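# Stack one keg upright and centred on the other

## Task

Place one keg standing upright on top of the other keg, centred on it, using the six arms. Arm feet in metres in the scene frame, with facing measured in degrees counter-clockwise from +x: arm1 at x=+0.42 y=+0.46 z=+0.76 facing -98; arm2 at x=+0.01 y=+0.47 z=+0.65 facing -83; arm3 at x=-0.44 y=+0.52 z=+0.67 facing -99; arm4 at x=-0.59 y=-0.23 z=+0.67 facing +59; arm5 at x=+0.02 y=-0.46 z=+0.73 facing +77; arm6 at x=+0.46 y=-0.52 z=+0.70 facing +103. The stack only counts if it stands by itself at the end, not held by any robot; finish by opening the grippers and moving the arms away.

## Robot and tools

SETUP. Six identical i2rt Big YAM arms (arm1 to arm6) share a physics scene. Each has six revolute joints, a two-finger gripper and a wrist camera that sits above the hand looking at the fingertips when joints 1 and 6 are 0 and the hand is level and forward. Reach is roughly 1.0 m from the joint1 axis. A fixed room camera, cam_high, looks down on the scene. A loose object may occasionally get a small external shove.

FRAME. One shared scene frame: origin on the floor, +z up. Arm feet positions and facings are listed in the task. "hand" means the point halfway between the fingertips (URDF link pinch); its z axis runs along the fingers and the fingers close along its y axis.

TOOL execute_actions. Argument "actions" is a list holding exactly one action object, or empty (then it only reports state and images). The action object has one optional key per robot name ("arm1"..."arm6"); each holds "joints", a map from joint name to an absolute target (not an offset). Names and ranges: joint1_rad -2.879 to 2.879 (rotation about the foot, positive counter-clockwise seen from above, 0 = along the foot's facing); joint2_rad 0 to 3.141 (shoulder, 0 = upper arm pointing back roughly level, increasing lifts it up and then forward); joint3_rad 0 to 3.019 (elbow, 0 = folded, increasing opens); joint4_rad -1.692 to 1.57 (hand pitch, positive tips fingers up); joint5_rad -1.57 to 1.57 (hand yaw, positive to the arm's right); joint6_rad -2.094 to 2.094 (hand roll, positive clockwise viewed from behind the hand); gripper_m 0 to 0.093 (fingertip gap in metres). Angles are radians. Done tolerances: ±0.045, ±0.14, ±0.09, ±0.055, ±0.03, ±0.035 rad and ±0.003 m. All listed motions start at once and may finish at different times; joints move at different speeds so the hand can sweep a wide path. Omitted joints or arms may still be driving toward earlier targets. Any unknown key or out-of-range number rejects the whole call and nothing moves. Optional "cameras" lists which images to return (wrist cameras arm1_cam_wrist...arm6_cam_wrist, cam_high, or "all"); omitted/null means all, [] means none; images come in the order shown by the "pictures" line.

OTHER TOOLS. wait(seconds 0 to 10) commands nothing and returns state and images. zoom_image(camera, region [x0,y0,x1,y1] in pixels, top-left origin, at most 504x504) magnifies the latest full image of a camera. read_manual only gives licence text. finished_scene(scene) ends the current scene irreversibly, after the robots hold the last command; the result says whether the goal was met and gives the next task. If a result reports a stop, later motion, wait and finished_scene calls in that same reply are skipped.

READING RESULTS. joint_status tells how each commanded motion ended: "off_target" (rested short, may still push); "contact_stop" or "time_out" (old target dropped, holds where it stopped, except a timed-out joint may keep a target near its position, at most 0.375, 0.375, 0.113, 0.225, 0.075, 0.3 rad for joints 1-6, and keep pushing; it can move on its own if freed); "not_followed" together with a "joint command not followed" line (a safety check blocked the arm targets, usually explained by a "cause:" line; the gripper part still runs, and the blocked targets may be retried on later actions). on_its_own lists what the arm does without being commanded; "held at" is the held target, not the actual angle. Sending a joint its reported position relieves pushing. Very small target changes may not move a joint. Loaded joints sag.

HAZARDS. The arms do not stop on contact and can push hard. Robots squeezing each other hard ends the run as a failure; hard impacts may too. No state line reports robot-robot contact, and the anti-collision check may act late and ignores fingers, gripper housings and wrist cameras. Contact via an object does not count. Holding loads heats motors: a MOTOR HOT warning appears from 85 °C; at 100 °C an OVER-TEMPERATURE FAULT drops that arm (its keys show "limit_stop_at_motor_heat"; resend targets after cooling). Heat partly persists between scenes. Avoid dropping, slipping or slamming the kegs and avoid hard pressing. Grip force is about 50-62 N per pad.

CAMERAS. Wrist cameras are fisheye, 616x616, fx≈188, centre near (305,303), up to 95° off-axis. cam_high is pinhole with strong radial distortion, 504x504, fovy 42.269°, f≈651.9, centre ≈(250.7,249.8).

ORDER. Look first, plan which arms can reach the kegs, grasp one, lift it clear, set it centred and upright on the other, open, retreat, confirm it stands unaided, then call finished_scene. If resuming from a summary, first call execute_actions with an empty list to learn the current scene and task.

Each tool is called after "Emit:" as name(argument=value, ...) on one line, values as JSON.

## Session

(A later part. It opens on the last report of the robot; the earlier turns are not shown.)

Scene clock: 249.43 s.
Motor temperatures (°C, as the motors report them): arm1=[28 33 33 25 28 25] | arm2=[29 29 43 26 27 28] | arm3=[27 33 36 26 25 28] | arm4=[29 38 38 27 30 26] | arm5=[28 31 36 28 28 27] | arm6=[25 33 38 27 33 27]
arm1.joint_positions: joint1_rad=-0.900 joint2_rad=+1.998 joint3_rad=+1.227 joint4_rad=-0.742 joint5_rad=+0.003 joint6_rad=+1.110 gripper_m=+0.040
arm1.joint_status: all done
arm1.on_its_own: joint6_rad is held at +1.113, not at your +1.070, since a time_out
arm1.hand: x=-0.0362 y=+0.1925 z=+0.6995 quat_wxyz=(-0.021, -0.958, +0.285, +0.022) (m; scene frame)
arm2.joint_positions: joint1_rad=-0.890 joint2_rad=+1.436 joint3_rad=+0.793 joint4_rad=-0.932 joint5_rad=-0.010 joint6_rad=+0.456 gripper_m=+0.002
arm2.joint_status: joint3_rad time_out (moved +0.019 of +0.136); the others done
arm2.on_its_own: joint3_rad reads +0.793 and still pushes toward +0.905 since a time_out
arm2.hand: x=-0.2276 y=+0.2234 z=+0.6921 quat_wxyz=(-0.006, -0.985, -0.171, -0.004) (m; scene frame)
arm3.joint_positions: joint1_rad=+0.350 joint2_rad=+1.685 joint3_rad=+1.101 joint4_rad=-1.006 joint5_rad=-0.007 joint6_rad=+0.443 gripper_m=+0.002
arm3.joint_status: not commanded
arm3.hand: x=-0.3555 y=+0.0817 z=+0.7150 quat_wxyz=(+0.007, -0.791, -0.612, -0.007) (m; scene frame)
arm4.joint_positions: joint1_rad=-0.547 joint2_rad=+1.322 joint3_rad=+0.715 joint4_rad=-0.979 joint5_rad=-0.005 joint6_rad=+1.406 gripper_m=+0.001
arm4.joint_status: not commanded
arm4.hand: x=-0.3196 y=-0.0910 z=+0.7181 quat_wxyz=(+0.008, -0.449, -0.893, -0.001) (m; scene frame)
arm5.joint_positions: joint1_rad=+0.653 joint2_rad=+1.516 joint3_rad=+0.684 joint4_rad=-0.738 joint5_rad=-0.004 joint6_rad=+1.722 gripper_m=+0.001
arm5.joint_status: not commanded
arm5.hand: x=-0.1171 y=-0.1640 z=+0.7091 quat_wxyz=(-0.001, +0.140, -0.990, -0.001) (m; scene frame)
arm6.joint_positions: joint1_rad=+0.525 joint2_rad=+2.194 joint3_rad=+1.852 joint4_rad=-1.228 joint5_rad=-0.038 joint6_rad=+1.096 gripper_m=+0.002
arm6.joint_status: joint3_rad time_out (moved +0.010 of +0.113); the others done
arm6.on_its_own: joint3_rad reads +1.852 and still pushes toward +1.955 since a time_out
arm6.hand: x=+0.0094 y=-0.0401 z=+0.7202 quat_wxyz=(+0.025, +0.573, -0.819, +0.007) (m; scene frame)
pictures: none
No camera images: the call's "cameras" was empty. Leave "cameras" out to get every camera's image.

Emit:
execute_actions(actions=[{"arm1":{"joints":{"joint2_rad":1.7,"joint4_rad":-1.05}}}], cameras=[])

Emit:
execute_actions(actions=[{"arm1":{"joints":{"joint1_rad":-0.3,"joint2_rad":0.8,"joint4_rad":-1.3}},"arm2":{"joints":{"joint1_rad":-1.06,"joint2_rad":1.44,"joint3_rad":0.99,"joint4_rad":-0.98,"joint6_rad":0.29}},"arm3":{"joints":{"joint1_rad":0.19,"joint2_rad":1.555,"joint3_rad":1.095,"joint4_rad":-0.997,"joint6_rad":0.295}},"arm4":{"joints":{"joint1_rad":-0.4,"joint2_rad":1.085,"joint3_rad":0.645,"joint4_rad":-1.02,"joint6_rad":1.535}},"arm5":{"joints":{"joint1_rad":0.795,"joint2_rad":1.55,"joint3_rad":0.875,"joint4_rad":-0.776,"joint6_rad":1.865}},"arm6":{"joints":{"joint1_rad":0.568,"joint2_rad":2.3,"joint3_rad":2.22,"joint4_rad":-1.38,"joint6_rad":1.144}}}])

Scene clock: 258.03 s.
Motor temperatures (°C, as the motors report them): arm1=[28 33 34 25 28 25] | arm2=[29 29 45 26 26 28] | arm3=[27 33 36 26 25 28] | arm4=[29 37 38 27 30 26] | arm5=[28 31 36 28 27 27] | arm6=[25 33 39 27 34 27]
arm1.joint_positions: joint1_rad=-0.898 joint2_rad=+1.672 joint3_rad=+1.234 joint4_rad=-1.031 joint5_rad=-0.003 joint6_rad=+1.117 gripper_m=+0.040
arm1.joint_status: all done
arm1.on_its_own: joint6_rad is held at +1.113, not at your +1.070, since a time_out
arm1.hand: x=-0.0089 y=+0.2064 z=+0.8577 quat_wxyz=(-0.039, -0.957, +0.287, +0.034) (m; scene frame)
arm2.joint_positions: joint1_rad=-0.891 joint2_rad=+1.436 joint3_rad=+0.793 joint4_rad=-0.932 joint5_rad=-0.010 joint6_rad=+0.455 gripper_m=+0.002
arm2.joint_status: not commanded
arm2.on_its_own: joint3_rad reads +0.793 and still pushes toward +0.905 since a time_out
arm2.hand: x=-0.2279 y=+0.2235 z=+0.6921 quat_wxyz=(-0.006, -0.985, -0.172, -0.004) (m; scene frame)
arm3.joint_positions: joint1_rad=+0.350 joint2_rad=+1.685 joint3_rad=+1.101 joint4_rad=-1.006 joint5_rad=-0.006 joint6_rad=+0.442 gripper_m=+0.002
arm3.joint_status: not commanded
arm3.hand: x=-0.3558 y=+0.0816 z=+0.7150 quat_wxyz=(+0.008, -0.791, -0.612, -0.007) (m; scene frame)
arm4.joint_positions: joint1_rad=-0.547 joint2_rad=+1.322 joint3_rad=+0.715 joint4_rad=-0.979 joint5_rad=-0.005 joint6_rad=+1.406 gripper_m=+0.001
arm4.joint_status: not commanded
arm4.hand: x=-0.3196 y=-0.0910 z=+0.7181 quat_wxyz=(+0.008, -0.449, -0.894, -0.001) (m; scene frame)
arm5.joint_positions: joint1_rad=+0.653 joint2_rad=+1.516 joint3_rad=+0.684 joint4_rad=-0.738 joint5_rad=-0.004 joint6_rad=+1.722 gripper_m=+0.001
arm5.joint_status: not commanded
arm5.hand: x=-0.1171 y=-0.1639 z=+0.7091 quat_wxyz=(-0.001, +0.140, -0.990, -0.001) (m; scene frame)
arm6.joint_positions: joint1_rad=+0.525 joint2_rad=+2.194 joint3_rad=+1.853 joint4_rad=-1.228 joint5_rad=-0.038 joint6_rad=+1.096 gripper_m=+0.002
arm6.joint_status: not commanded
arm6.on_its_own: joint3_rad reads +1.853 and still pushes toward +1.955 since a time_out
arm6.hand: x=+0.0091 y=-0.0398 z=+0.7203 quat_wxyz=(+0.025, +0.573, -0.819, +0.007) (m; scene frame)
pictures: none
No camera images: the call's "cameras" was empty. Leave "cameras" out to get every camera's image.

Scene clock: 260.37 s.
Motor temperatures (°C, as the motors report them): arm1=[28 32 35 25 28 25] | arm2=[29 29 46 26 26 28] | arm3=[27 33 36 26 25 28] | arm4=[29 37 38 27 30 26] | arm5=[28 31 36 28 28 27] | arm6=[25 33 39 27 34 27]
arm1.joint_positions: joint1_rad=-0.307 joint2_rad=+0.788 joint3_rad=+1.234 joint4_rad=-1.279 joint5_rad=-0.002 joint6_rad=+1.117 gripper_m=+0.040
arm1.joint_status: all done
arm1.on_its_own: joint6_rad is held at +1.113, not at your +1.070, since a time_out
arm1.hand: x=+0.2854 y=+0.1782 z=+1.1931 quat_wxyz=(-0.325, -0.933, -0.004, +0.157) (m; scene frame)
arm2.joint_positions: joint1_rad=-1.020 joint2_rad=+1.521 joint3_rad=+0.878 joint4_rad=-0.917 joint5_rad=-0.012 joint6_rad=+0.303 gripper_m=+0.002
arm2.joint_status: joint3_rad time_out (moved +0.086 of +0.197); joint4_rad time_out (moved +0.015 of -0.048); the others done
arm2.on_its_own: joint3_rad reads +0.878 and still pushes toward +0.990 since a time_out; joint4_rad reads -0.917 and still pushes toward -0.980 since a time_out
arm2.hand: x=-0.2861 y=+0.2333 z=+0.6895 quat_wxyz=(-0.011, -0.983, -0.183, +0.003) (m; scene frame)
arm3.joint_positions: joint1_rad=+0.230 joint2_rad=+1.655 joint3_rad=+1.060 joint4_rad=-0.988 joint5_rad=+0.000 joint6_rad=+0.289 gripper_m=+0.002
arm3.joint_status: all done
arm3.hand: x=-0.4106 y=+0.0861 z=+0.7149 quat_wxyz=(+0.005, -0.780, -0.625, -0.003) (m; scene frame)
arm4.joint_positions: joint1_rad=-0.427 joint2_rad=+1.201 joint3_rad=+0.609 joint4_rad=-0.976 joint5_rad=+0.005 joint6_rad=+1.499 gripper_m=+0.002
arm4.joint_status: joint6_rad off_target (ended at +1.500, target +1.535); the others done
arm4.hand: x=-0.3690 y=-0.0826 z=+0.7170 quat_wxyz=(-0.001, -0.437, -0.899, -0.005) (m; scene frame)
arm5.joint_positions: joint1_rad=+0.735 joint2_rad=+1.574 joint3_rad=+0.741 joint4_rad=-0.699 joint5_rad=-0.041 joint6_rad=+1.772 gripper_m=+0.002
arm5.joint_status: joint1_rad time_out (moved +0.082 of +0.142); joint3_rad time_out (moved +0.057 of +0.191); joint4_rad time_out (moved +0.039 of -0.038); joint6_rad time_out (moved +0.050 of +0.143); the others done
arm5.on_its_own: joint1_rad reads +0.735 and still pushes toward +0.664 since a time_out (your +0.795 is given up); joint3_rad is held at +0.698, not at your +0.875, since a time_out; joint6_rad reads +1.772 and still pushes toward +1.734 since a time_out (your +1.865 is given up)
arm5.hand: x=-0.1619 y=-0.1522 z=+0.7055 quat_wxyz=(+0.022, +0.157, -0.987, -0.012) (m; scene frame)
arm6.joint_positions: joint1_rad=+0.563 joint2_rad=+2.348 joint3_rad=+2.122 joint4_rad=-1.357 joint5_rad=-0.035 joint6_rad=+1.109 gripper_m=+0.003
arm6.joint_status: joint3_rad time_out (moved +0.269 of +0.367); joint6_rad time_out (moved +0.013 of +0.048); the others done
arm6.on_its_own: joint3_rad reads +2.122 and still pushes toward +2.220 since a time_out; joint6_rad reads +1.109 and still pushes toward +1.144 since a time_out
arm6.hand: x=-0.0413 y=-0.0240 z=+0.7170 quat_wxyz=(+0.022, +0.583, -0.812, +0.014) (m; scene frame)
pictures: arm1_cam_wrist, arm2_cam_wrist, arm3_cam_wrist, arm4_cam_wrist, arm5_cam_wrist, arm6_cam_wrist, cam_high
joint command not followed: on one or more control steps a check withheld the commanded joint targets of the arm2 arm, and it was not sent them on those steps.
cause: the commanded joint targets would bring a part of the robot too close to another arm (this arm's wrist (the part past joint 4) and the other arm's forearm (the part past joint 3)); next, command targets that bring no part of the robot closer to that arm.
joint command not followed: on one or more control steps a check withheld the commanded joint targets of the arm5 arm, and it was not sent them on those steps.
cause: the commanded joint targets would bring a part of the robot too close to another arm (this arm's wrist (the part past joint 4) and the other arm's wrist (the part past joint 4)); next, command targets that bring no part of the robot closer to that arm.
Images, in order (width x height): arm1_cam_wrist 616x616, arm2_cam_wrist 616x616, arm3_cam_wrist 616x616, arm4_cam_wrist 616x616, arm5_cam_wrist 616x616, arm6_cam_wrist 616x616, cam_high 504x504.

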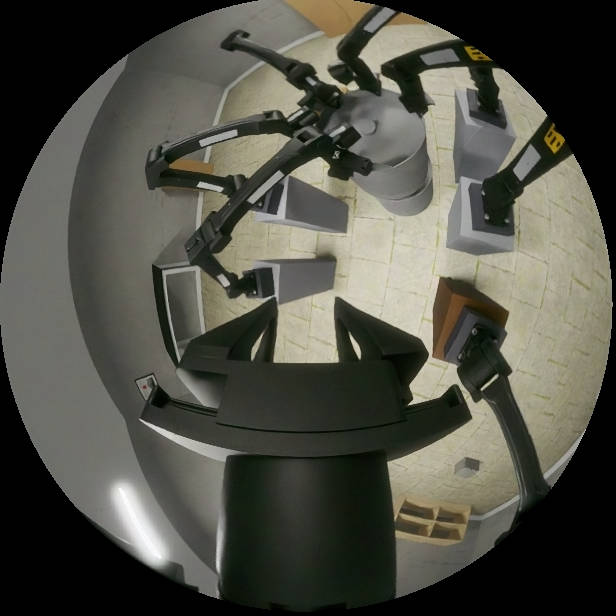

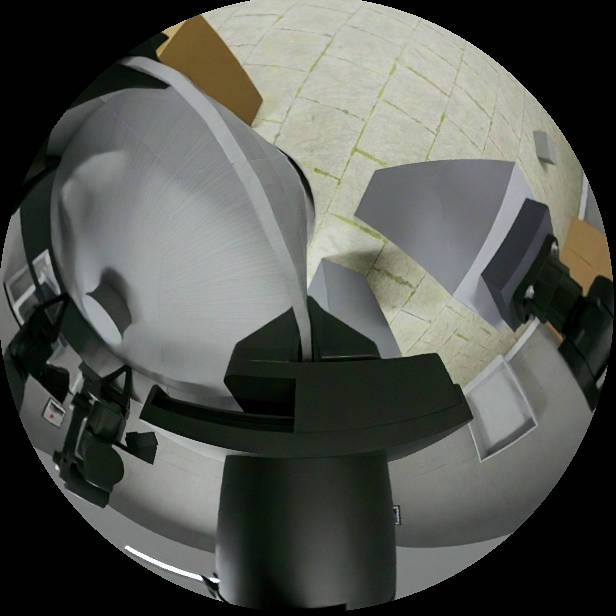

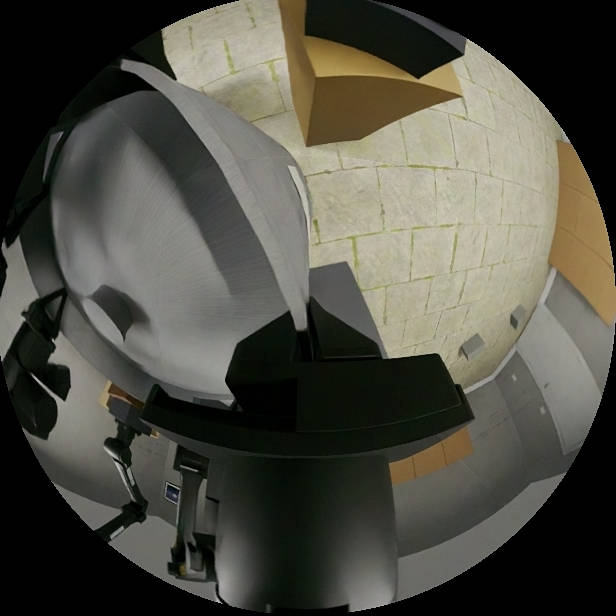

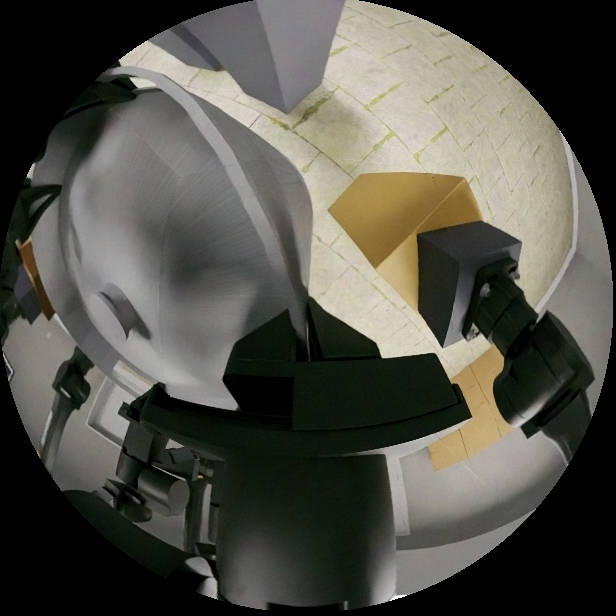

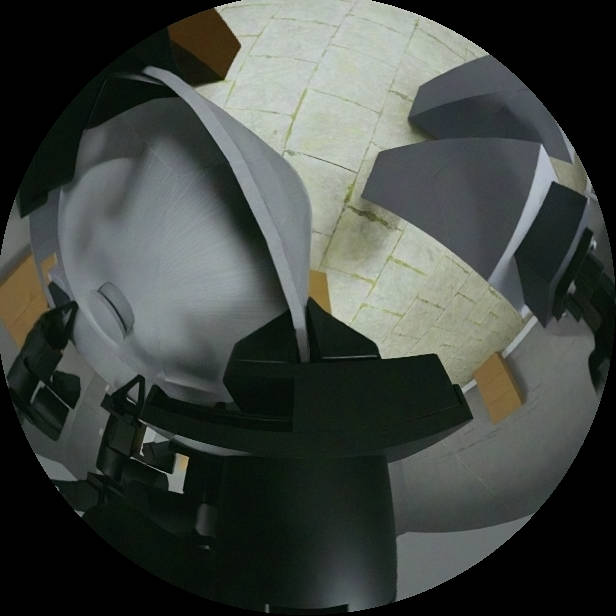

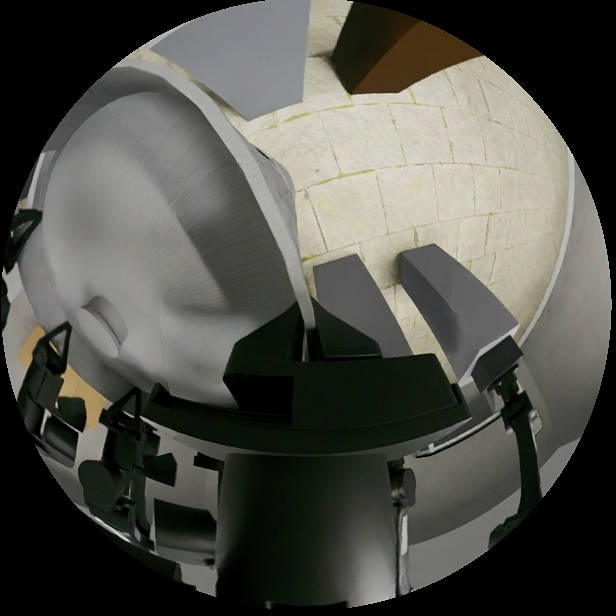

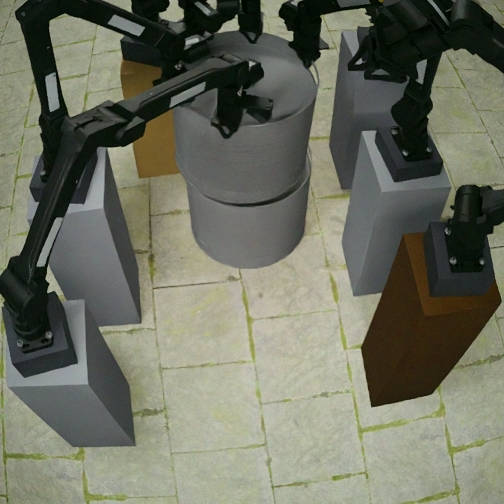

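Emit:
execute_actions(actions=[{"arm2":{"joints":{"joint1_rad":-1.05,"joint2_rad":1.39,"joint3_rad":0.97,"joint4_rad":-0.97,"joint6_rad":0.3}},"arm3":{"joints":{"joint1_rad":0.22,"joint3_rad":1.08,"joint6_rad":0.31}},"arm4":{"joints":{"joint1_rad":-0.395,"joint2_rad":1.13,"joint3_rad":0.66,"joint4_rad":-1.0,"joint6_rad":1.53}},"arm5":{"joints":{"joint1_rad":0.75,"joint2_rad":1.55,"joint3_rad":0.84,"joint4_rad":-0.76,"joint6_rad":1.81}},"arm6":{"joints":{"joint1_rad":0.548,"joint2_rad":2.28,"joint3_rad":2.21,"joint6_rad":1.12}}}])

Scene clock: 266.67 s.
Motor temperatures (°C, as the motors report them): arm1=[28 32 36 25 28 25] | arm2=[29 30 46 26 26 28] | arm3=[27 33 36 26 25 28] | arm4=[29 37 38 27 30 26] | arm5=[28 31 35 28 29 27] | arm6=[25 34 40 27 34 27]
arm1.joint_positions: joint1_rad=-0.307 joint2_rad=+0.788 joint3_rad=+1.234 joint4_rad=-1.279 joint5_rad=-0.002 joint6_rad=+1.117 gripper_m=+0.040
arm1.joint_status: not commanded
arm1.on_its_own: joint6_rad is held at +1.113, not at your +1.070, since a time_out
arm1.hand: x=+0.2854 y=+0.1782 z=+1.1931 quat_wxyz=(-0.325, -0.933, -0.004, +0.157) (m; scene frame)
arm2.joint_positions: joint1_rad=-1.024 joint2_rad=+1.521 joint3_rad=+0.878 joint4_rad=-0.922 joint5_rad=-0.008 joint6_rad=+0.303 gripper_m=+0.002
arm2.joint_status: joint3_rad time_out (moved +0.000 of +0.092); the others done
arm2.on_its_own: joint3_rad reads +0.878 and still pushes toward +0.970 since a time_out
arm2.hand: x=-0.2864 y=+0.2357 z=+0.6895 quat_wxyz=(-0.008, -0.983, -0.181, +0.001) (m; scene frame)
arm3.joint_positions: joint1_rad=+0.230 joint2_rad=+1.653 joint3_rad=+1.050 joint4_rad=-0.988 joint5_rad=+0.003 joint6_rad=+0.302 gripper_m=+0.002
arm3.joint_status: all done
arm3.hand: x=-0.4115 y=+0.0908 z=+0.7125 quat_wxyz=(+0.009, -0.785, -0.620, -0.004) (m; scene frame)
arm4.joint_positions: joint1_rad=-0.411 joint2_rad=+1.211 joint3_rad=+0.609 joint4_rad=-0.976 joint5_rad=+0.001 joint6_rad=+1.521 gripper_m=+0.002
arm4.joint_status: all done
arm4.hand: x=-0.3725 y=-0.0788 z=+0.7145 quat_wxyz=(+0.003, -0.439, -0.898, -0.002) (m; scene frame)
arm5.joint_positions: joint1_rad=+0.752 joint2_rad=+1.597 joint3_rad=+0.773 joint4_rad=-0.730 joint5_rad=-0.026 joint6_rad=+1.800 gripper_m=+0.001
arm5.joint_status: all done
arm5.hand: x=-0.1679 y=-0.1491 z=+0.7059 quat_wxyz=(+0.012, +0.151, -0.988, -0.004) (m; scene frame)
arm6.joint_positions: joint1_rad=+0.564 joint2_rad=+2.348 joint3_rad=+2.122 joint4_rad=-1.350 joint5_rad=-0.038 joint6_rad=+1.110 gripper_m=+0.003
arm6.joint_status: all done
arm6.hand: x=-0.0434 y=-0.0235 z=+0.7170 quat_wxyz=(+0.024, +0.583, -0.812, +0.010) (m; scene frame)
pictures: arm1_cam_wrist, arm2_cam_wrist, arm3_cam_wrist, arm4_cam_wrist, arm5_cam_wrist, arm6_cam_wrist, cam_high
Images, in order (width x height): arm1_cam_wrist 616x616, arm2_cam_wrist 616x616, arm3_cam_wrist 616x616, arm4_cam_wrist 616x616, arm5_cam_wrist 616x616, arm6_cam_wrist 616x616, cam_high 504x504.

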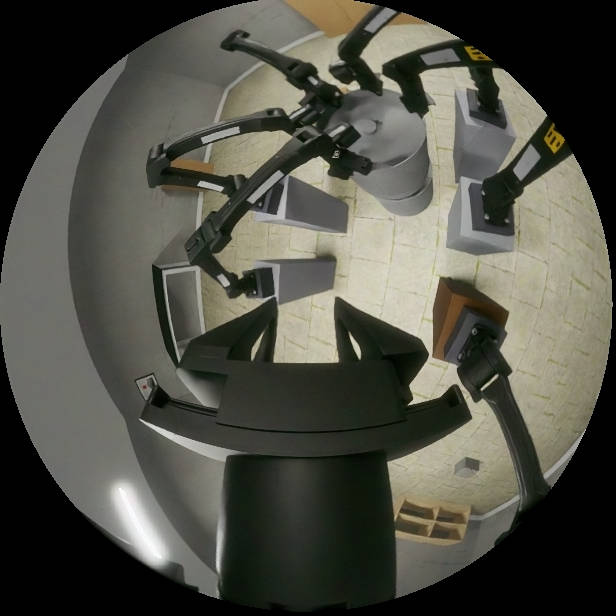

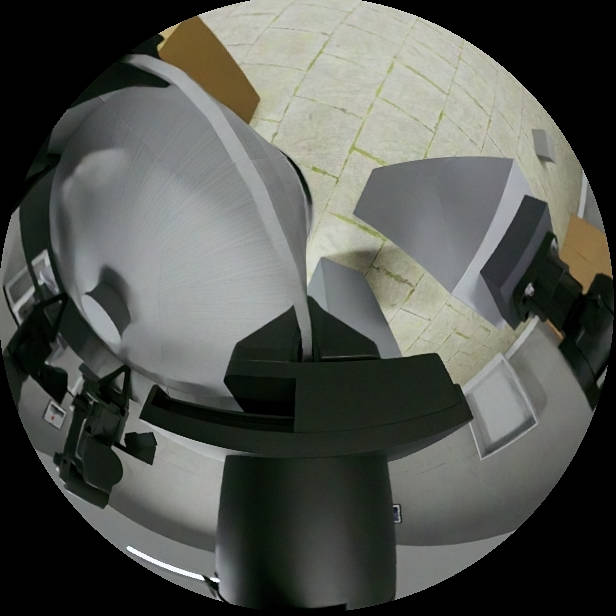

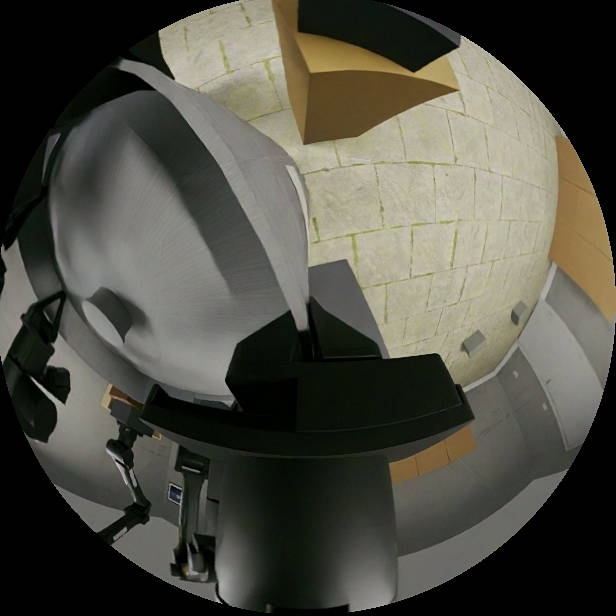

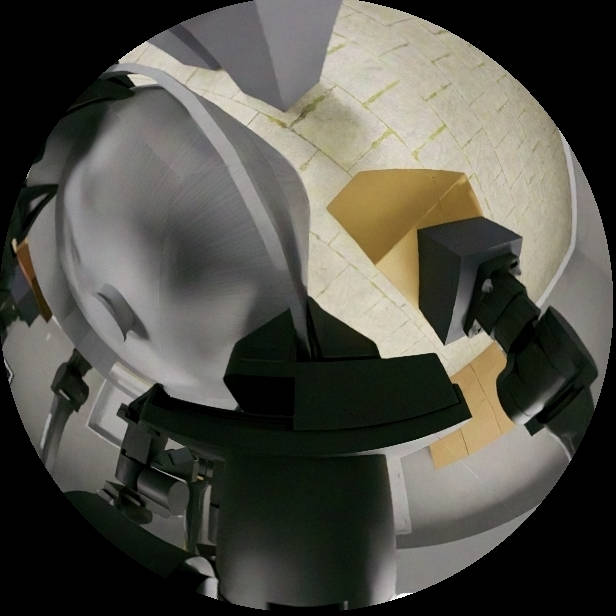

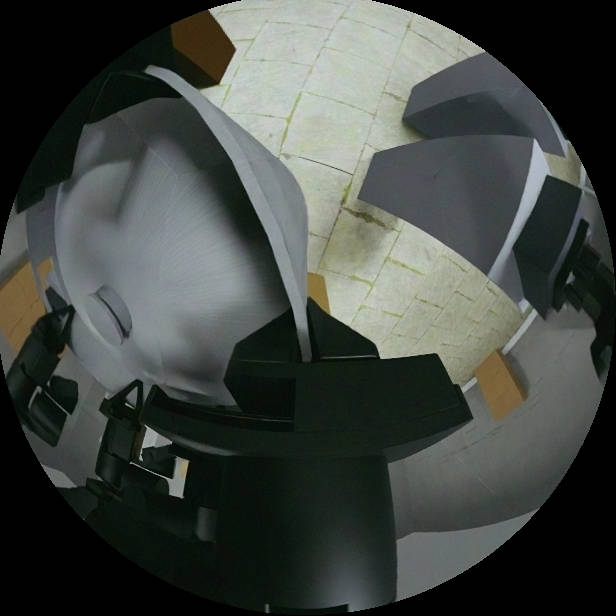

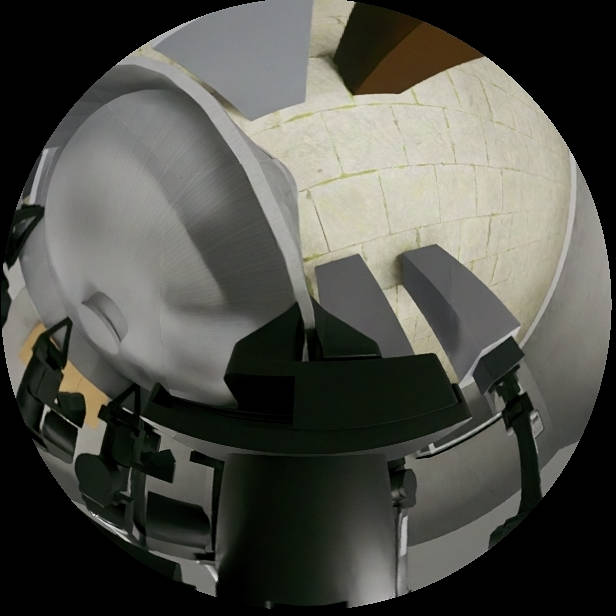

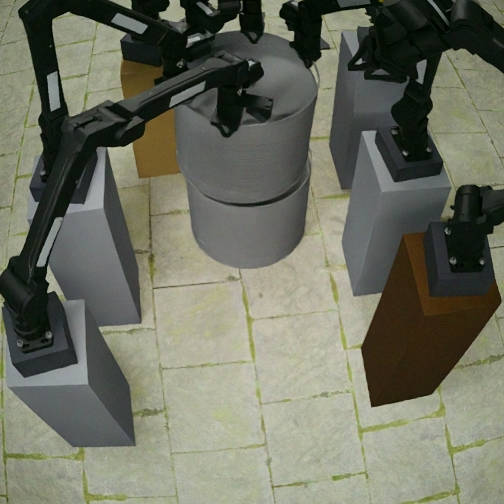

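Emit:
zoom_image(camera="cam_high", region=[160, 60, 340, 240])

Region (160, 60, 340, 240) of cam_high's 504x504 image, scaled by 2.800, with more detail than that image has.

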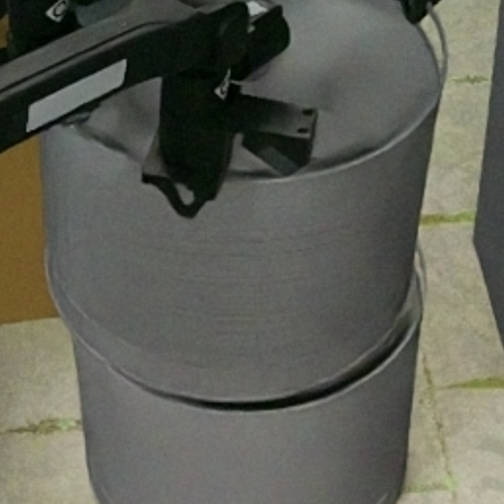

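Emit:
execute_actions(actions=[{"arm2":{"joints":{"joint1_rad":-1.09,"joint2_rad":1.37,"joint3_rad":0.94,"joint6_rad":0.27}},"arm3":{"joints":{"joint2_rad":1.51,"joint3_rad":1.025,"joint4_rad":-0.985}},"arm4":{"joints":{"joint1_rad":-0.335,"joint2_rad":1.17,"joint3_rad":0.68,"joint6_rad":1.58}},"arm5":{"joints":{"joint1_rad":0.725,"joint2_rad":1.595,"joint3_rad":0.88,"joint6_rad":1.79}},"arm6":{"joints":{"joint1_rad":0.53,"joint2_rad":2.33,"joint3_rad":2.285,"joint4_rad":-1.41,"joint6_rad":1.105}}}], cameras=["cam_high","arm2_cam_wrist","arm3_cam_wrist","arm6_cam_wrist"])

Emit:
zoom_image(camera="cam_high", region=[160, 60, 340, 240])

Scene clock: 279.43 s.
Motor temperatures (°C, as the motors report them): arm1=[28 31 37 25 28 25] | arm2=[29 31 46 26 26 28] | arm3=[27 33 35 26 25 28] | arm4=[29 36 39 27 30 26] | arm5=[28 31 36 28 29 27] | arm6=[25 35 40 27 35 27]
arm1.joint_positions: joint1_rad=-0.307 joint2_rad=+0.788 joint3_rad=+1.234 joint4_rad=-1.279 joint5_rad=-0.002 joint6_rad=+1.117 gripper_m=+0.040
arm1.joint_status: not commanded
arm1.on_its_own: joint6_rad is held at +1.113, not at your +1.070, since a time_out
arm1.hand: x=+0.2854 y=+0.1782 z=+1.1931 quat_wxyz=(-0.325, -0.933, -0.004, +0.157) (m; scene frame)
arm2.joint_positions: joint1_rad=-1.069 joint2_rad=+1.520 joint3_rad=+0.878 joint4_rad=-0.936 joint5_rad=-0.004 joint6_rad=+0.272 gripper_m=+0.002
arm2.joint_status: joint2_rad time_out (moved -0.001 of -0.151); the others done
arm2.on_its_own: joint2_rad reads +1.520 and still pushes toward +1.370 since a time_out
arm2.hand: x=-0.2946 y=+0.2518 z=+0.6896 quat_wxyz=(-0.004, -0.985, -0.174, -0.003) (m; scene frame)
arm3.joint_positions: joint1_rad=+0.216 joint2_rad=+1.615 joint3_rad=+0.996 joint4_rad=-0.972 joint5_rad=+0.010 joint6_rad=+0.296 gripper_m=+0.002
arm3.joint_status: all done
arm3.hand: x=-0.4197 y=+0.1077 z=+0.7110 quat_wxyz=(+0.011, -0.787, -0.617, -0.001) (m; scene frame)
arm4.joint_positions: joint1_rad=-0.345 joint2_rad=+1.228 joint3_rad=+0.611 joint4_rad=-0.964 joint5_rad=-0.008 joint6_rad=+1.588 gripper_m=+0.002
arm4.joint_status: all done
arm4.hand: x=-0.3821 y=-0.0622 z=+0.7109 quat_wxyz=(+0.008, -0.440, -0.898, -0.002) (m; scene frame)
arm5.joint_positions: joint1_rad=+0.751 joint2_rad=+1.645 joint3_rad=+0.824 joint4_rad=-0.734 joint5_rad=-0.025 joint6_rad=+1.800 gripper_m=+0.001
arm5.joint_status: all done
arm5.hand: x=-0.1768 y=-0.1328 z=+0.7027 quat_wxyz=(+0.011, +0.151, -0.988, -0.004) (m; scene frame)
arm6.joint_positions: joint1_rad=+0.557 joint2_rad=+2.391 joint3_rad=+2.198 joint4_rad=-1.359 joint5_rad=-0.038 joint6_rad=+1.110 gripper_m=+0.002
arm6.joint_status: all done
arm6.hand: x=-0.0520 y=-0.0073 z=+0.7155 quat_wxyz=(+0.026, +0.580, -0.814, -0.001) (m; scene frame)
pictures: arm2_cam_wrist, arm3_cam_wrist, arm6_cam_wrist, cam_high
Images, in order (width x height): arm2_cam_wrist 616x616, arm3_cam_wrist 616x616, arm6_cam_wrist 616x616, cam_high 504x504.

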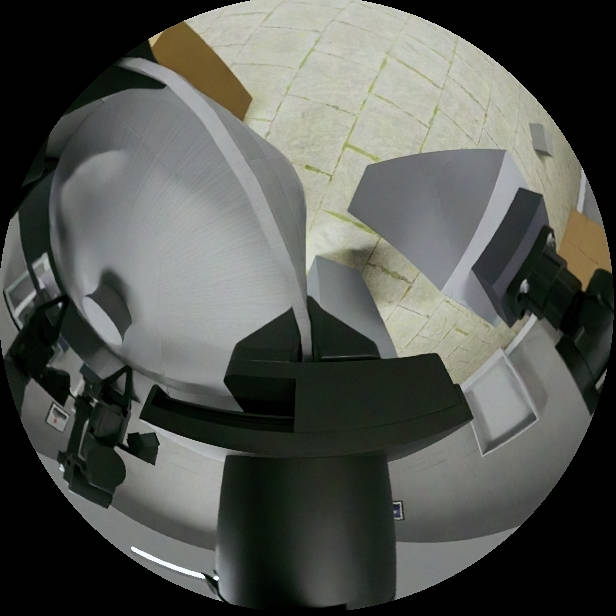

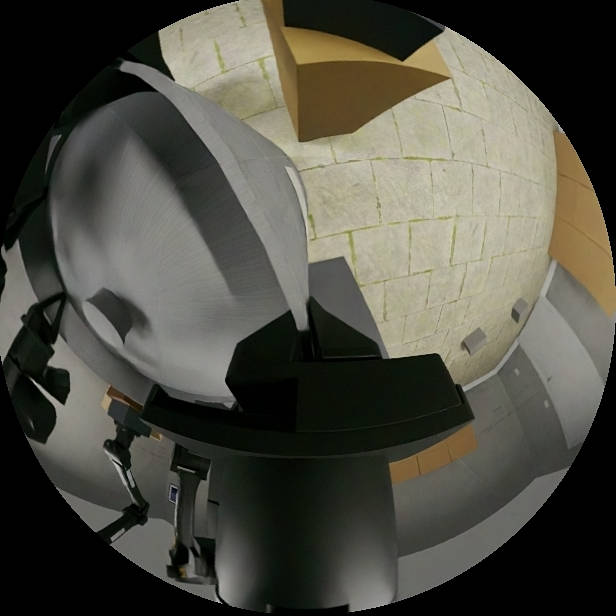

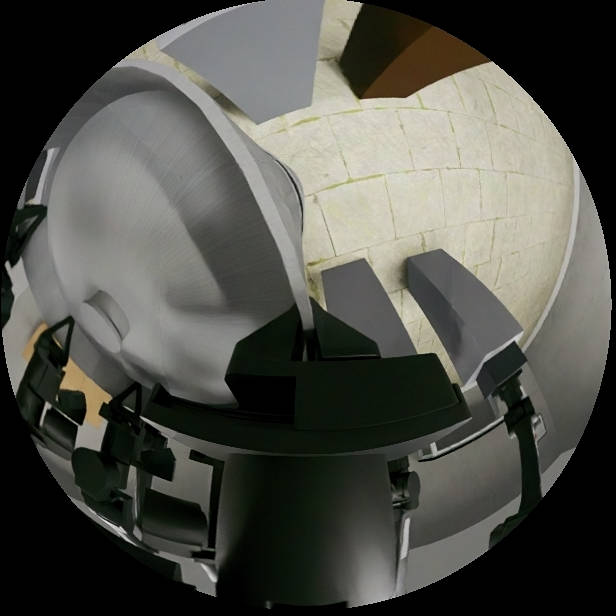

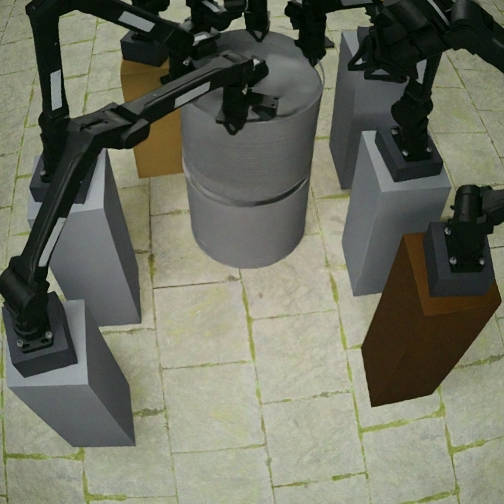

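Region (160, 60, 340, 240) of cam_high's 504x504 image, scaled by 2.800, with more detail than that image has.

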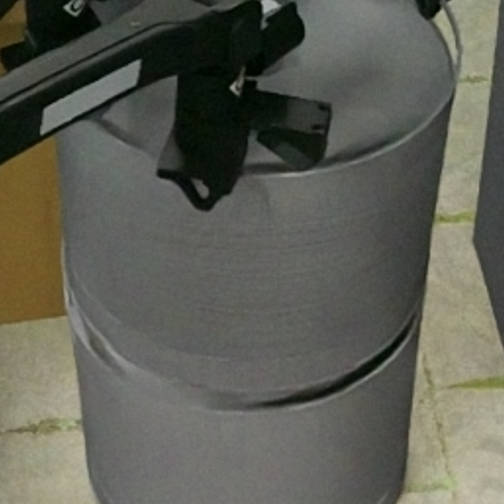

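Emit:
execute_actions(actions=[{"arm2":{"joints":{"joint1_rad":-1.065,"joint2_rad":1.4,"joint3_rad":0.885,"joint4_rad":-0.92}},"arm3":{"joints":{"joint1_rad":0.255,"joint2_rad":1.55,"joint3_rad":1.0,"joint4_rad":-0.92,"joint6_rad":0.33}},"arm4":{"joints":{"joint1_rad":-0.365,"joint2_rad":1.245,"joint3_rad":0.66,"joint4_rad":-0.905,"joint6_rad":1.565}},"arm5":{"joints":{"joint1_rad":0.71,"joint2_rad":1.635,"joint3_rad":0.845,"joint4_rad":-0.69,"joint6_rad":1.775}},"arm6":{"joints":{"joint1_rad":0.518,"joint2_rad":2.32,"joint3_rad":2.2,"joint4_rad":-1.335}}}], cameras=["cam_high","arm2_cam_wrist","arm3_cam_wrist","arm6_cam_wrist","arm5_cam_wrist"])

Emit:
zoom_image(camera="cam_high", region=[160, 60, 340, 240])

Scene clock: 292.97 s.
Motor temperatures (°C, as the motors report them): arm1=[28 31 38 25 28 25] | arm2=[29 32 44 26 26 28] | arm3=[27 33 35 26 25 28] | arm4=[29 36 41 27 30 26] | arm5=[28 32 36 28 29 27] | arm6=[25 36 40 27 35 27]
arm1.joint_positions: joint1_rad=-0.307 joint2_rad=+0.788 joint3_rad=+1.234 joint4_rad=-1.279 joint5_rad=-0.002 joint6_rad=+1.117 gripper_m=+0.040
arm1.joint_status: not commanded
arm1.on_its_own: joint6_rad is held at +1.113, not at your +1.070, since a time_out
arm1.hand: x=+0.2854 y=+0.1782 z=+1.1931 quat_wxyz=(-0.325, -0.933, -0.004, +0.157) (m; scene frame)
arm2.joint_positions: joint1_rad=-1.067 joint2_rad=+1.520 joint3_rad=+0.833 joint4_rad=-0.907 joint5_rad=+0.000 joint6_rad=+0.272 gripper_m=+0.002
arm2.joint_status: all done
arm2.hand: x=-0.2824 y=+0.2605 z=+0.6759 quat_wxyz=(+0.002, -0.985, -0.175, -0.010) (m; scene frame)
arm3.joint_positions: joint1_rad=+0.243 joint2_rad=+1.625 joint3_rad=+0.956 joint4_rad=-0.919 joint5_rad=+0.005 joint6_rad=+0.323 gripper_m=+0.002
arm3.joint_status: all done
arm3.hand: x=-0.4081 y=+0.1156 z=+0.6950 quat_wxyz=(+0.009, -0.787, -0.617, -0.002) (m; scene frame)
arm4.joint_positions: joint1_rad=-0.351 joint2_rad=+1.302 joint3_rad=+0.611 joint4_rad=-0.878 joint5_rad=-0.015 joint6_rad=+1.587 gripper_m=+0.002
arm4.joint_status: all done
arm4.hand: x=-0.3709 y=-0.0536 z=+0.6923 quat_wxyz=(+0.008, -0.442, -0.897, -0.009) (m; scene frame)
arm5.joint_positions: joint1_rad=+0.723 joint2_rad=+1.689 joint3_rad=+0.819 joint4_rad=-0.683 joint5_rad=-0.013 joint6_rad=+1.781 gripper_m=+0.001
arm5.joint_status: all done
arm5.hand: x=-0.1670 y=-0.1239 z=+0.6855 quat_wxyz=(+0.006, +0.146, -0.989, -0.007) (m; scene frame)
arm6.joint_positions: joint1_rad=+0.540 joint2_rad=+2.394 joint3_rad=+2.164 joint4_rad=-1.317 joint5_rad=-0.029 joint6_rad=+1.102 gripper_m=+0.002
arm6.joint_status: all done
arm6.hand: x=-0.0420 y=+0.0013 z=+0.7007 quat_wxyz=(+0.022, +0.576, -0.817, -0.005) (m; scene frame)
pictures: arm2_cam_wrist, arm3_cam_wrist, arm5_cam_wrist, arm6_cam_wrist, cam_high
Images, in order (width x height): arm2_cam_wrist 616x616, arm3_cam_wrist 616x616, arm5_cam_wrist 616x616, arm6_cam_wrist 616x616, cam_high 504x504.

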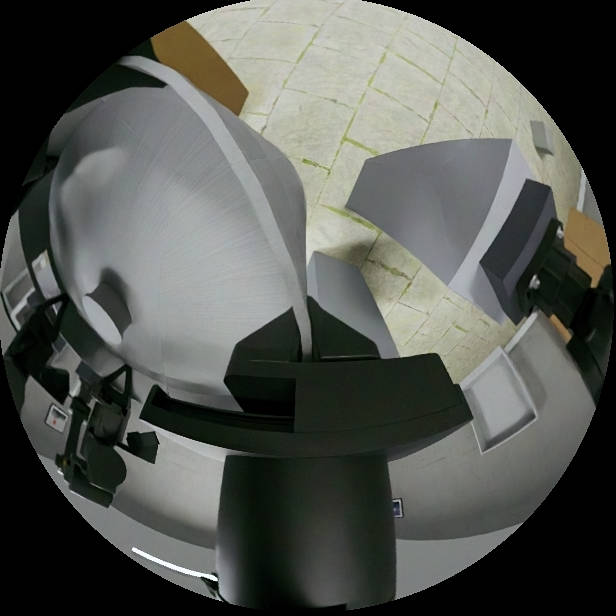

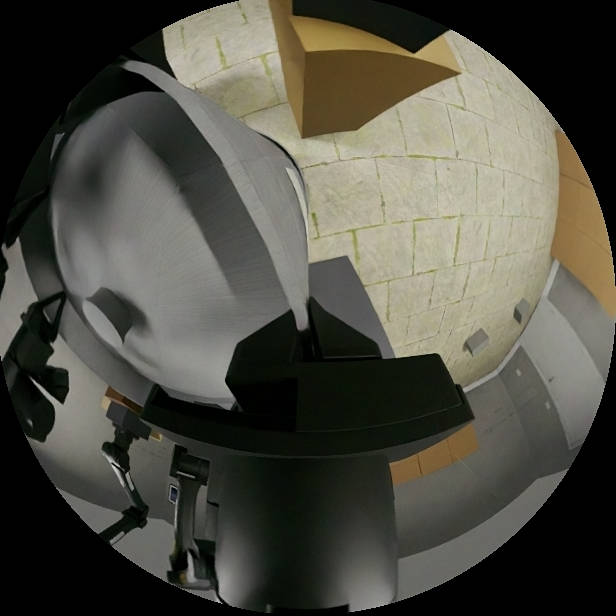

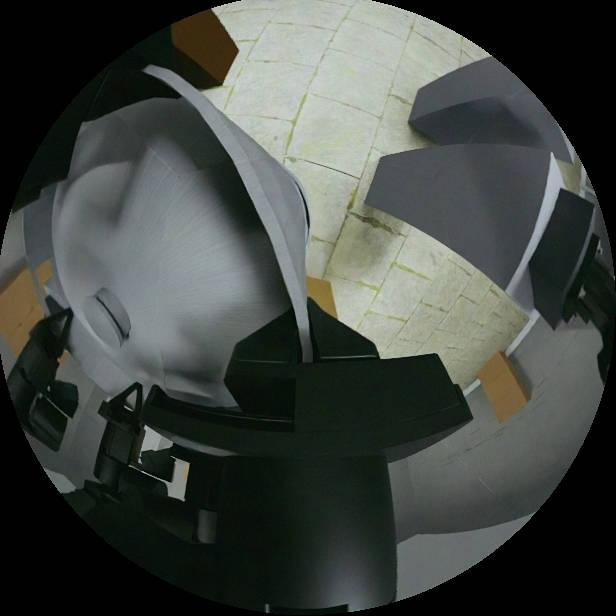

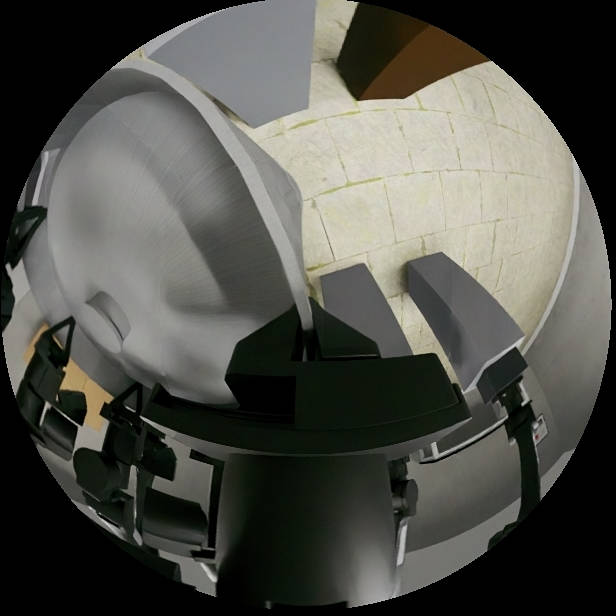

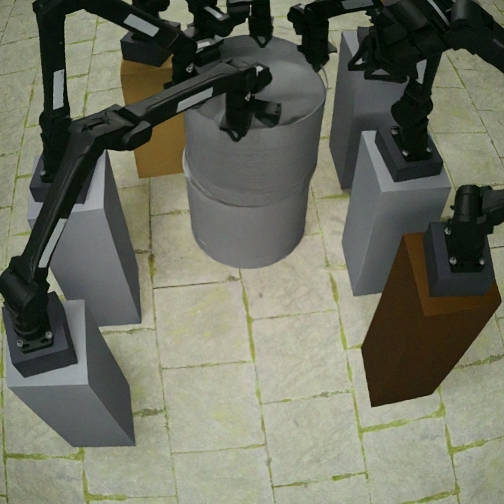

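Region (160, 60, 340, 240) of cam_high's 504x504 image, scaled by 2.800, with more detail than that image has.

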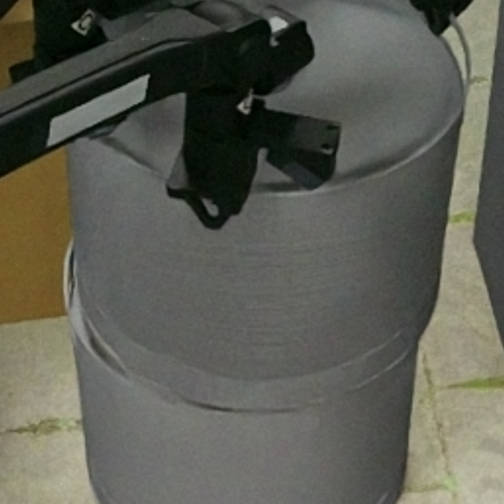

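Emit:
execute_actions(actions=[{"arm2":{"joints":{"joint1_rad":-1.04,"joint2_rad":1.425,"joint3_rad":0.92}},"arm3":{"joints":{"joint1_rad":0.245,"joint2_rad":1.59,"joint3_rad":1.045,"joint4_rad":-0.93}},"arm4":{"joints":{"joint1_rad":-0.41,"joint2_rad":1.21,"joint3_rad":0.638,"joint6_rad":1.53}},"arm5":{"joints":{"joint1_rad":0.74,"joint2_rad":1.605,"joint3_rad":0.81,"joint6_rad":1.8}},"arm6":{"joints":{"joint1_rad":0.54,"joint2_rad":2.29,"joint3_rad":2.15,"joint4_rad":-1.31}}}], cameras=["cam_high","arm2_cam_wrist","arm3_cam_wrist","arm6_cam_wrist","arm5_cam_wrist"])

Emit:
zoom_image(camera="cam_high", region=[160, 60, 340, 240])

Scene clock: 297.97 s.
Motor temperatures (°C, as the motors report them): arm1=[28 30 38 25 28 25] | arm2=[29 32 43 26 26 28] | arm3=[27 33 35 26 25 28] | arm4=[29 36 40 27 30 26] | arm5=[28 32 36 28 29 27] | arm6=[25 36 40 27 35 27]
arm1.joint_positions: joint1_rad=-0.307 joint2_rad=+0.788 joint3_rad=+1.234 joint4_rad=-1.279 joint5_rad=-0.002 joint6_rad=+1.117 gripper_m=+0.040
arm1.joint_status: not commanded
arm1.on_its_own: joint6_rad is held at +1.113, not at your +1.070, since a time_out
arm1.hand: x=+0.2854 y=+0.1782 z=+1.1931 quat_wxyz=(-0.325, -0.933, -0.004, +0.157) (m; scene frame)
arm2.joint_positions: joint1_rad=-1.045 joint2_rad=+1.527 joint3_rad=+0.833 joint4_rad=-0.893 joint5_rad=+0.004 joint6_rad=+0.282 gripper_m=+0.002
arm2.joint_status: all done
arm2.hand: x=-0.2803 y=+0.2528 z=+0.6735 quat_wxyz=(+0.002, -0.983, -0.181, -0.006) (m; scene frame)
arm3.joint_positions: joint1_rad=+0.245 joint2_rad=+1.643 joint3_rad=+0.976 joint4_rad=-0.919 joint5_rad=+0.005 joint6_rad=+0.323 gripper_m=+0.002
arm3.joint_status: all done
arm3.hand: x=-0.4067 y=+0.1084 z=+0.6935 quat_wxyz=(+0.008, -0.786, -0.618, -0.002) (m; scene frame)
arm4.joint_positions: joint1_rad=-0.383 joint2_rad=+1.300 joint3_rad=+0.609 joint4_rad=-0.883 joint5_rad=-0.021 joint6_rad=+1.555 gripper_m=+0.002
arm4.joint_status: all done
arm4.hand: x=-0.3679 y=-0.0611 z=+0.6920 quat_wxyz=(+0.012, -0.442, -0.897, -0.008) (m; scene frame)
arm5.joint_positions: joint1_rad=+0.731 joint2_rad=+1.684 joint3_rad=+0.797 joint4_rad=-0.673 joint5_rad=-0.010 joint6_rad=+1.790 gripper_m=+0.001
arm5.joint_status: all done
arm5.hand: x=-0.1649 y=-0.1326 z=+0.6820 quat_wxyz=(+0.003, +0.146, -0.989, -0.004) (m; scene frame)
arm6.joint_positions: joint1_rad=+0.545 joint2_rad=+2.379 joint3_rad=+2.122 joint4_rad=-1.293 joint5_rad=-0.032 joint6_rad=+1.102 gripper_m=+0.002
arm6.joint_status: all done
arm6.hand: x=-0.0403 y=-0.0065 z=+0.6954 quat_wxyz=(+0.023, +0.578, -0.815, -0.003) (m; scene frame)
pictures: arm2_cam_wrist, arm3_cam_wrist, arm5_cam_wrist, arm6_cam_wrist, cam_high
Images, in order (width x height): arm2_cam_wrist 616x616, arm3_cam_wrist 616x616, arm5_cam_wrist 616x616, arm6_cam_wrist 616x616, cam_high 504x504.

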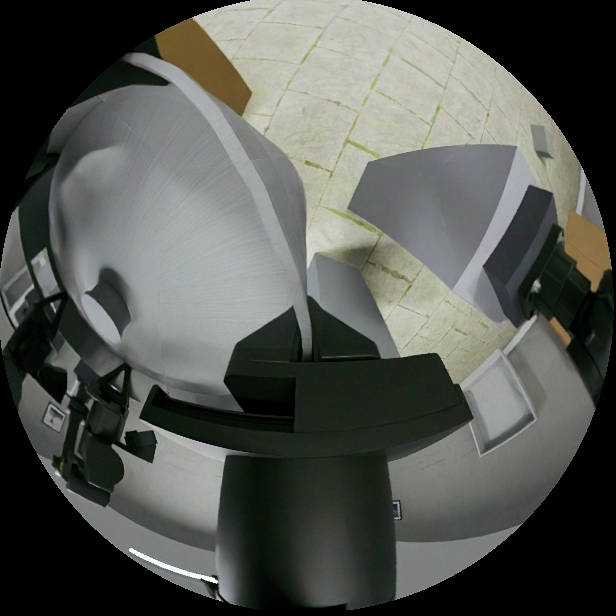

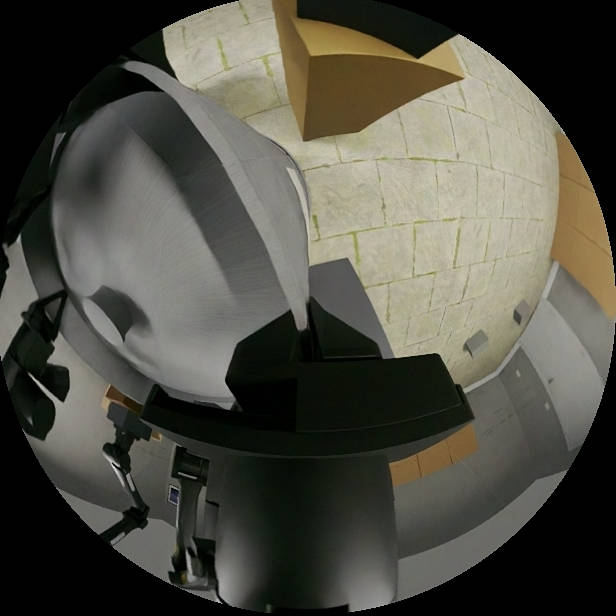

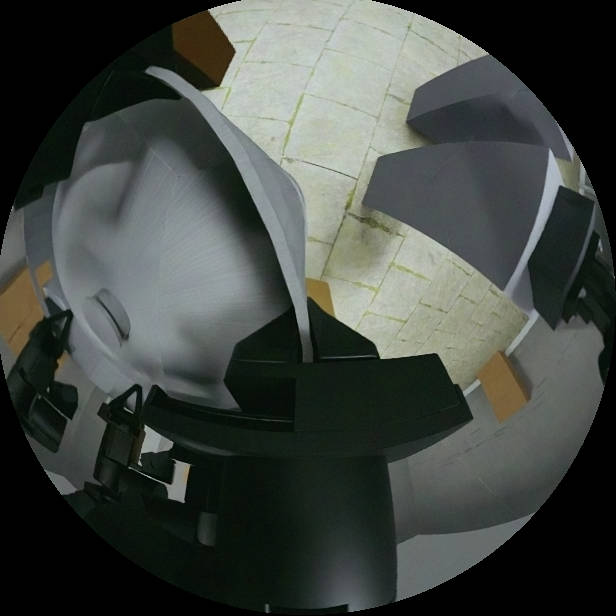

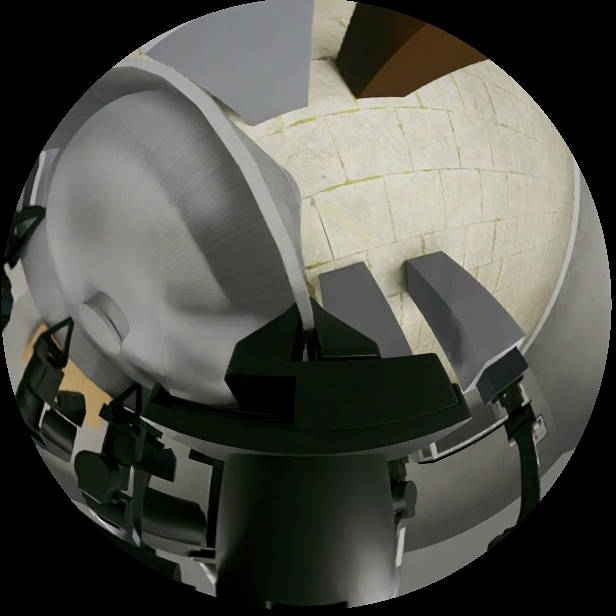

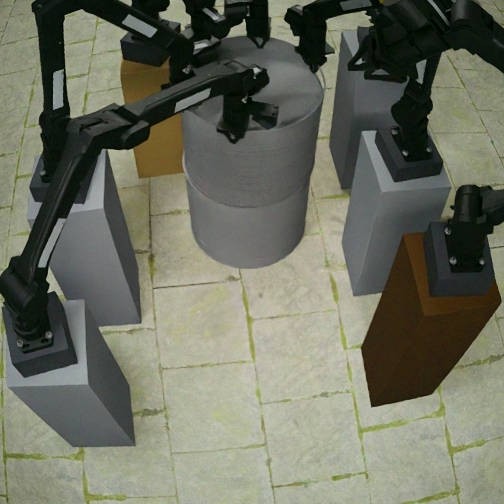

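Region (160, 60, 340, 240) of cam_high's 504x504 image, scaled by 2.800, with more detail than that image has.

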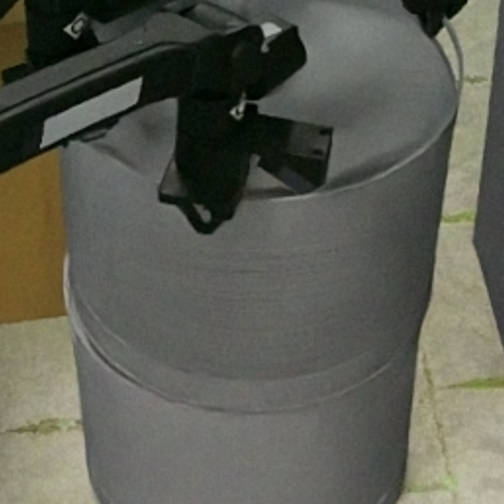

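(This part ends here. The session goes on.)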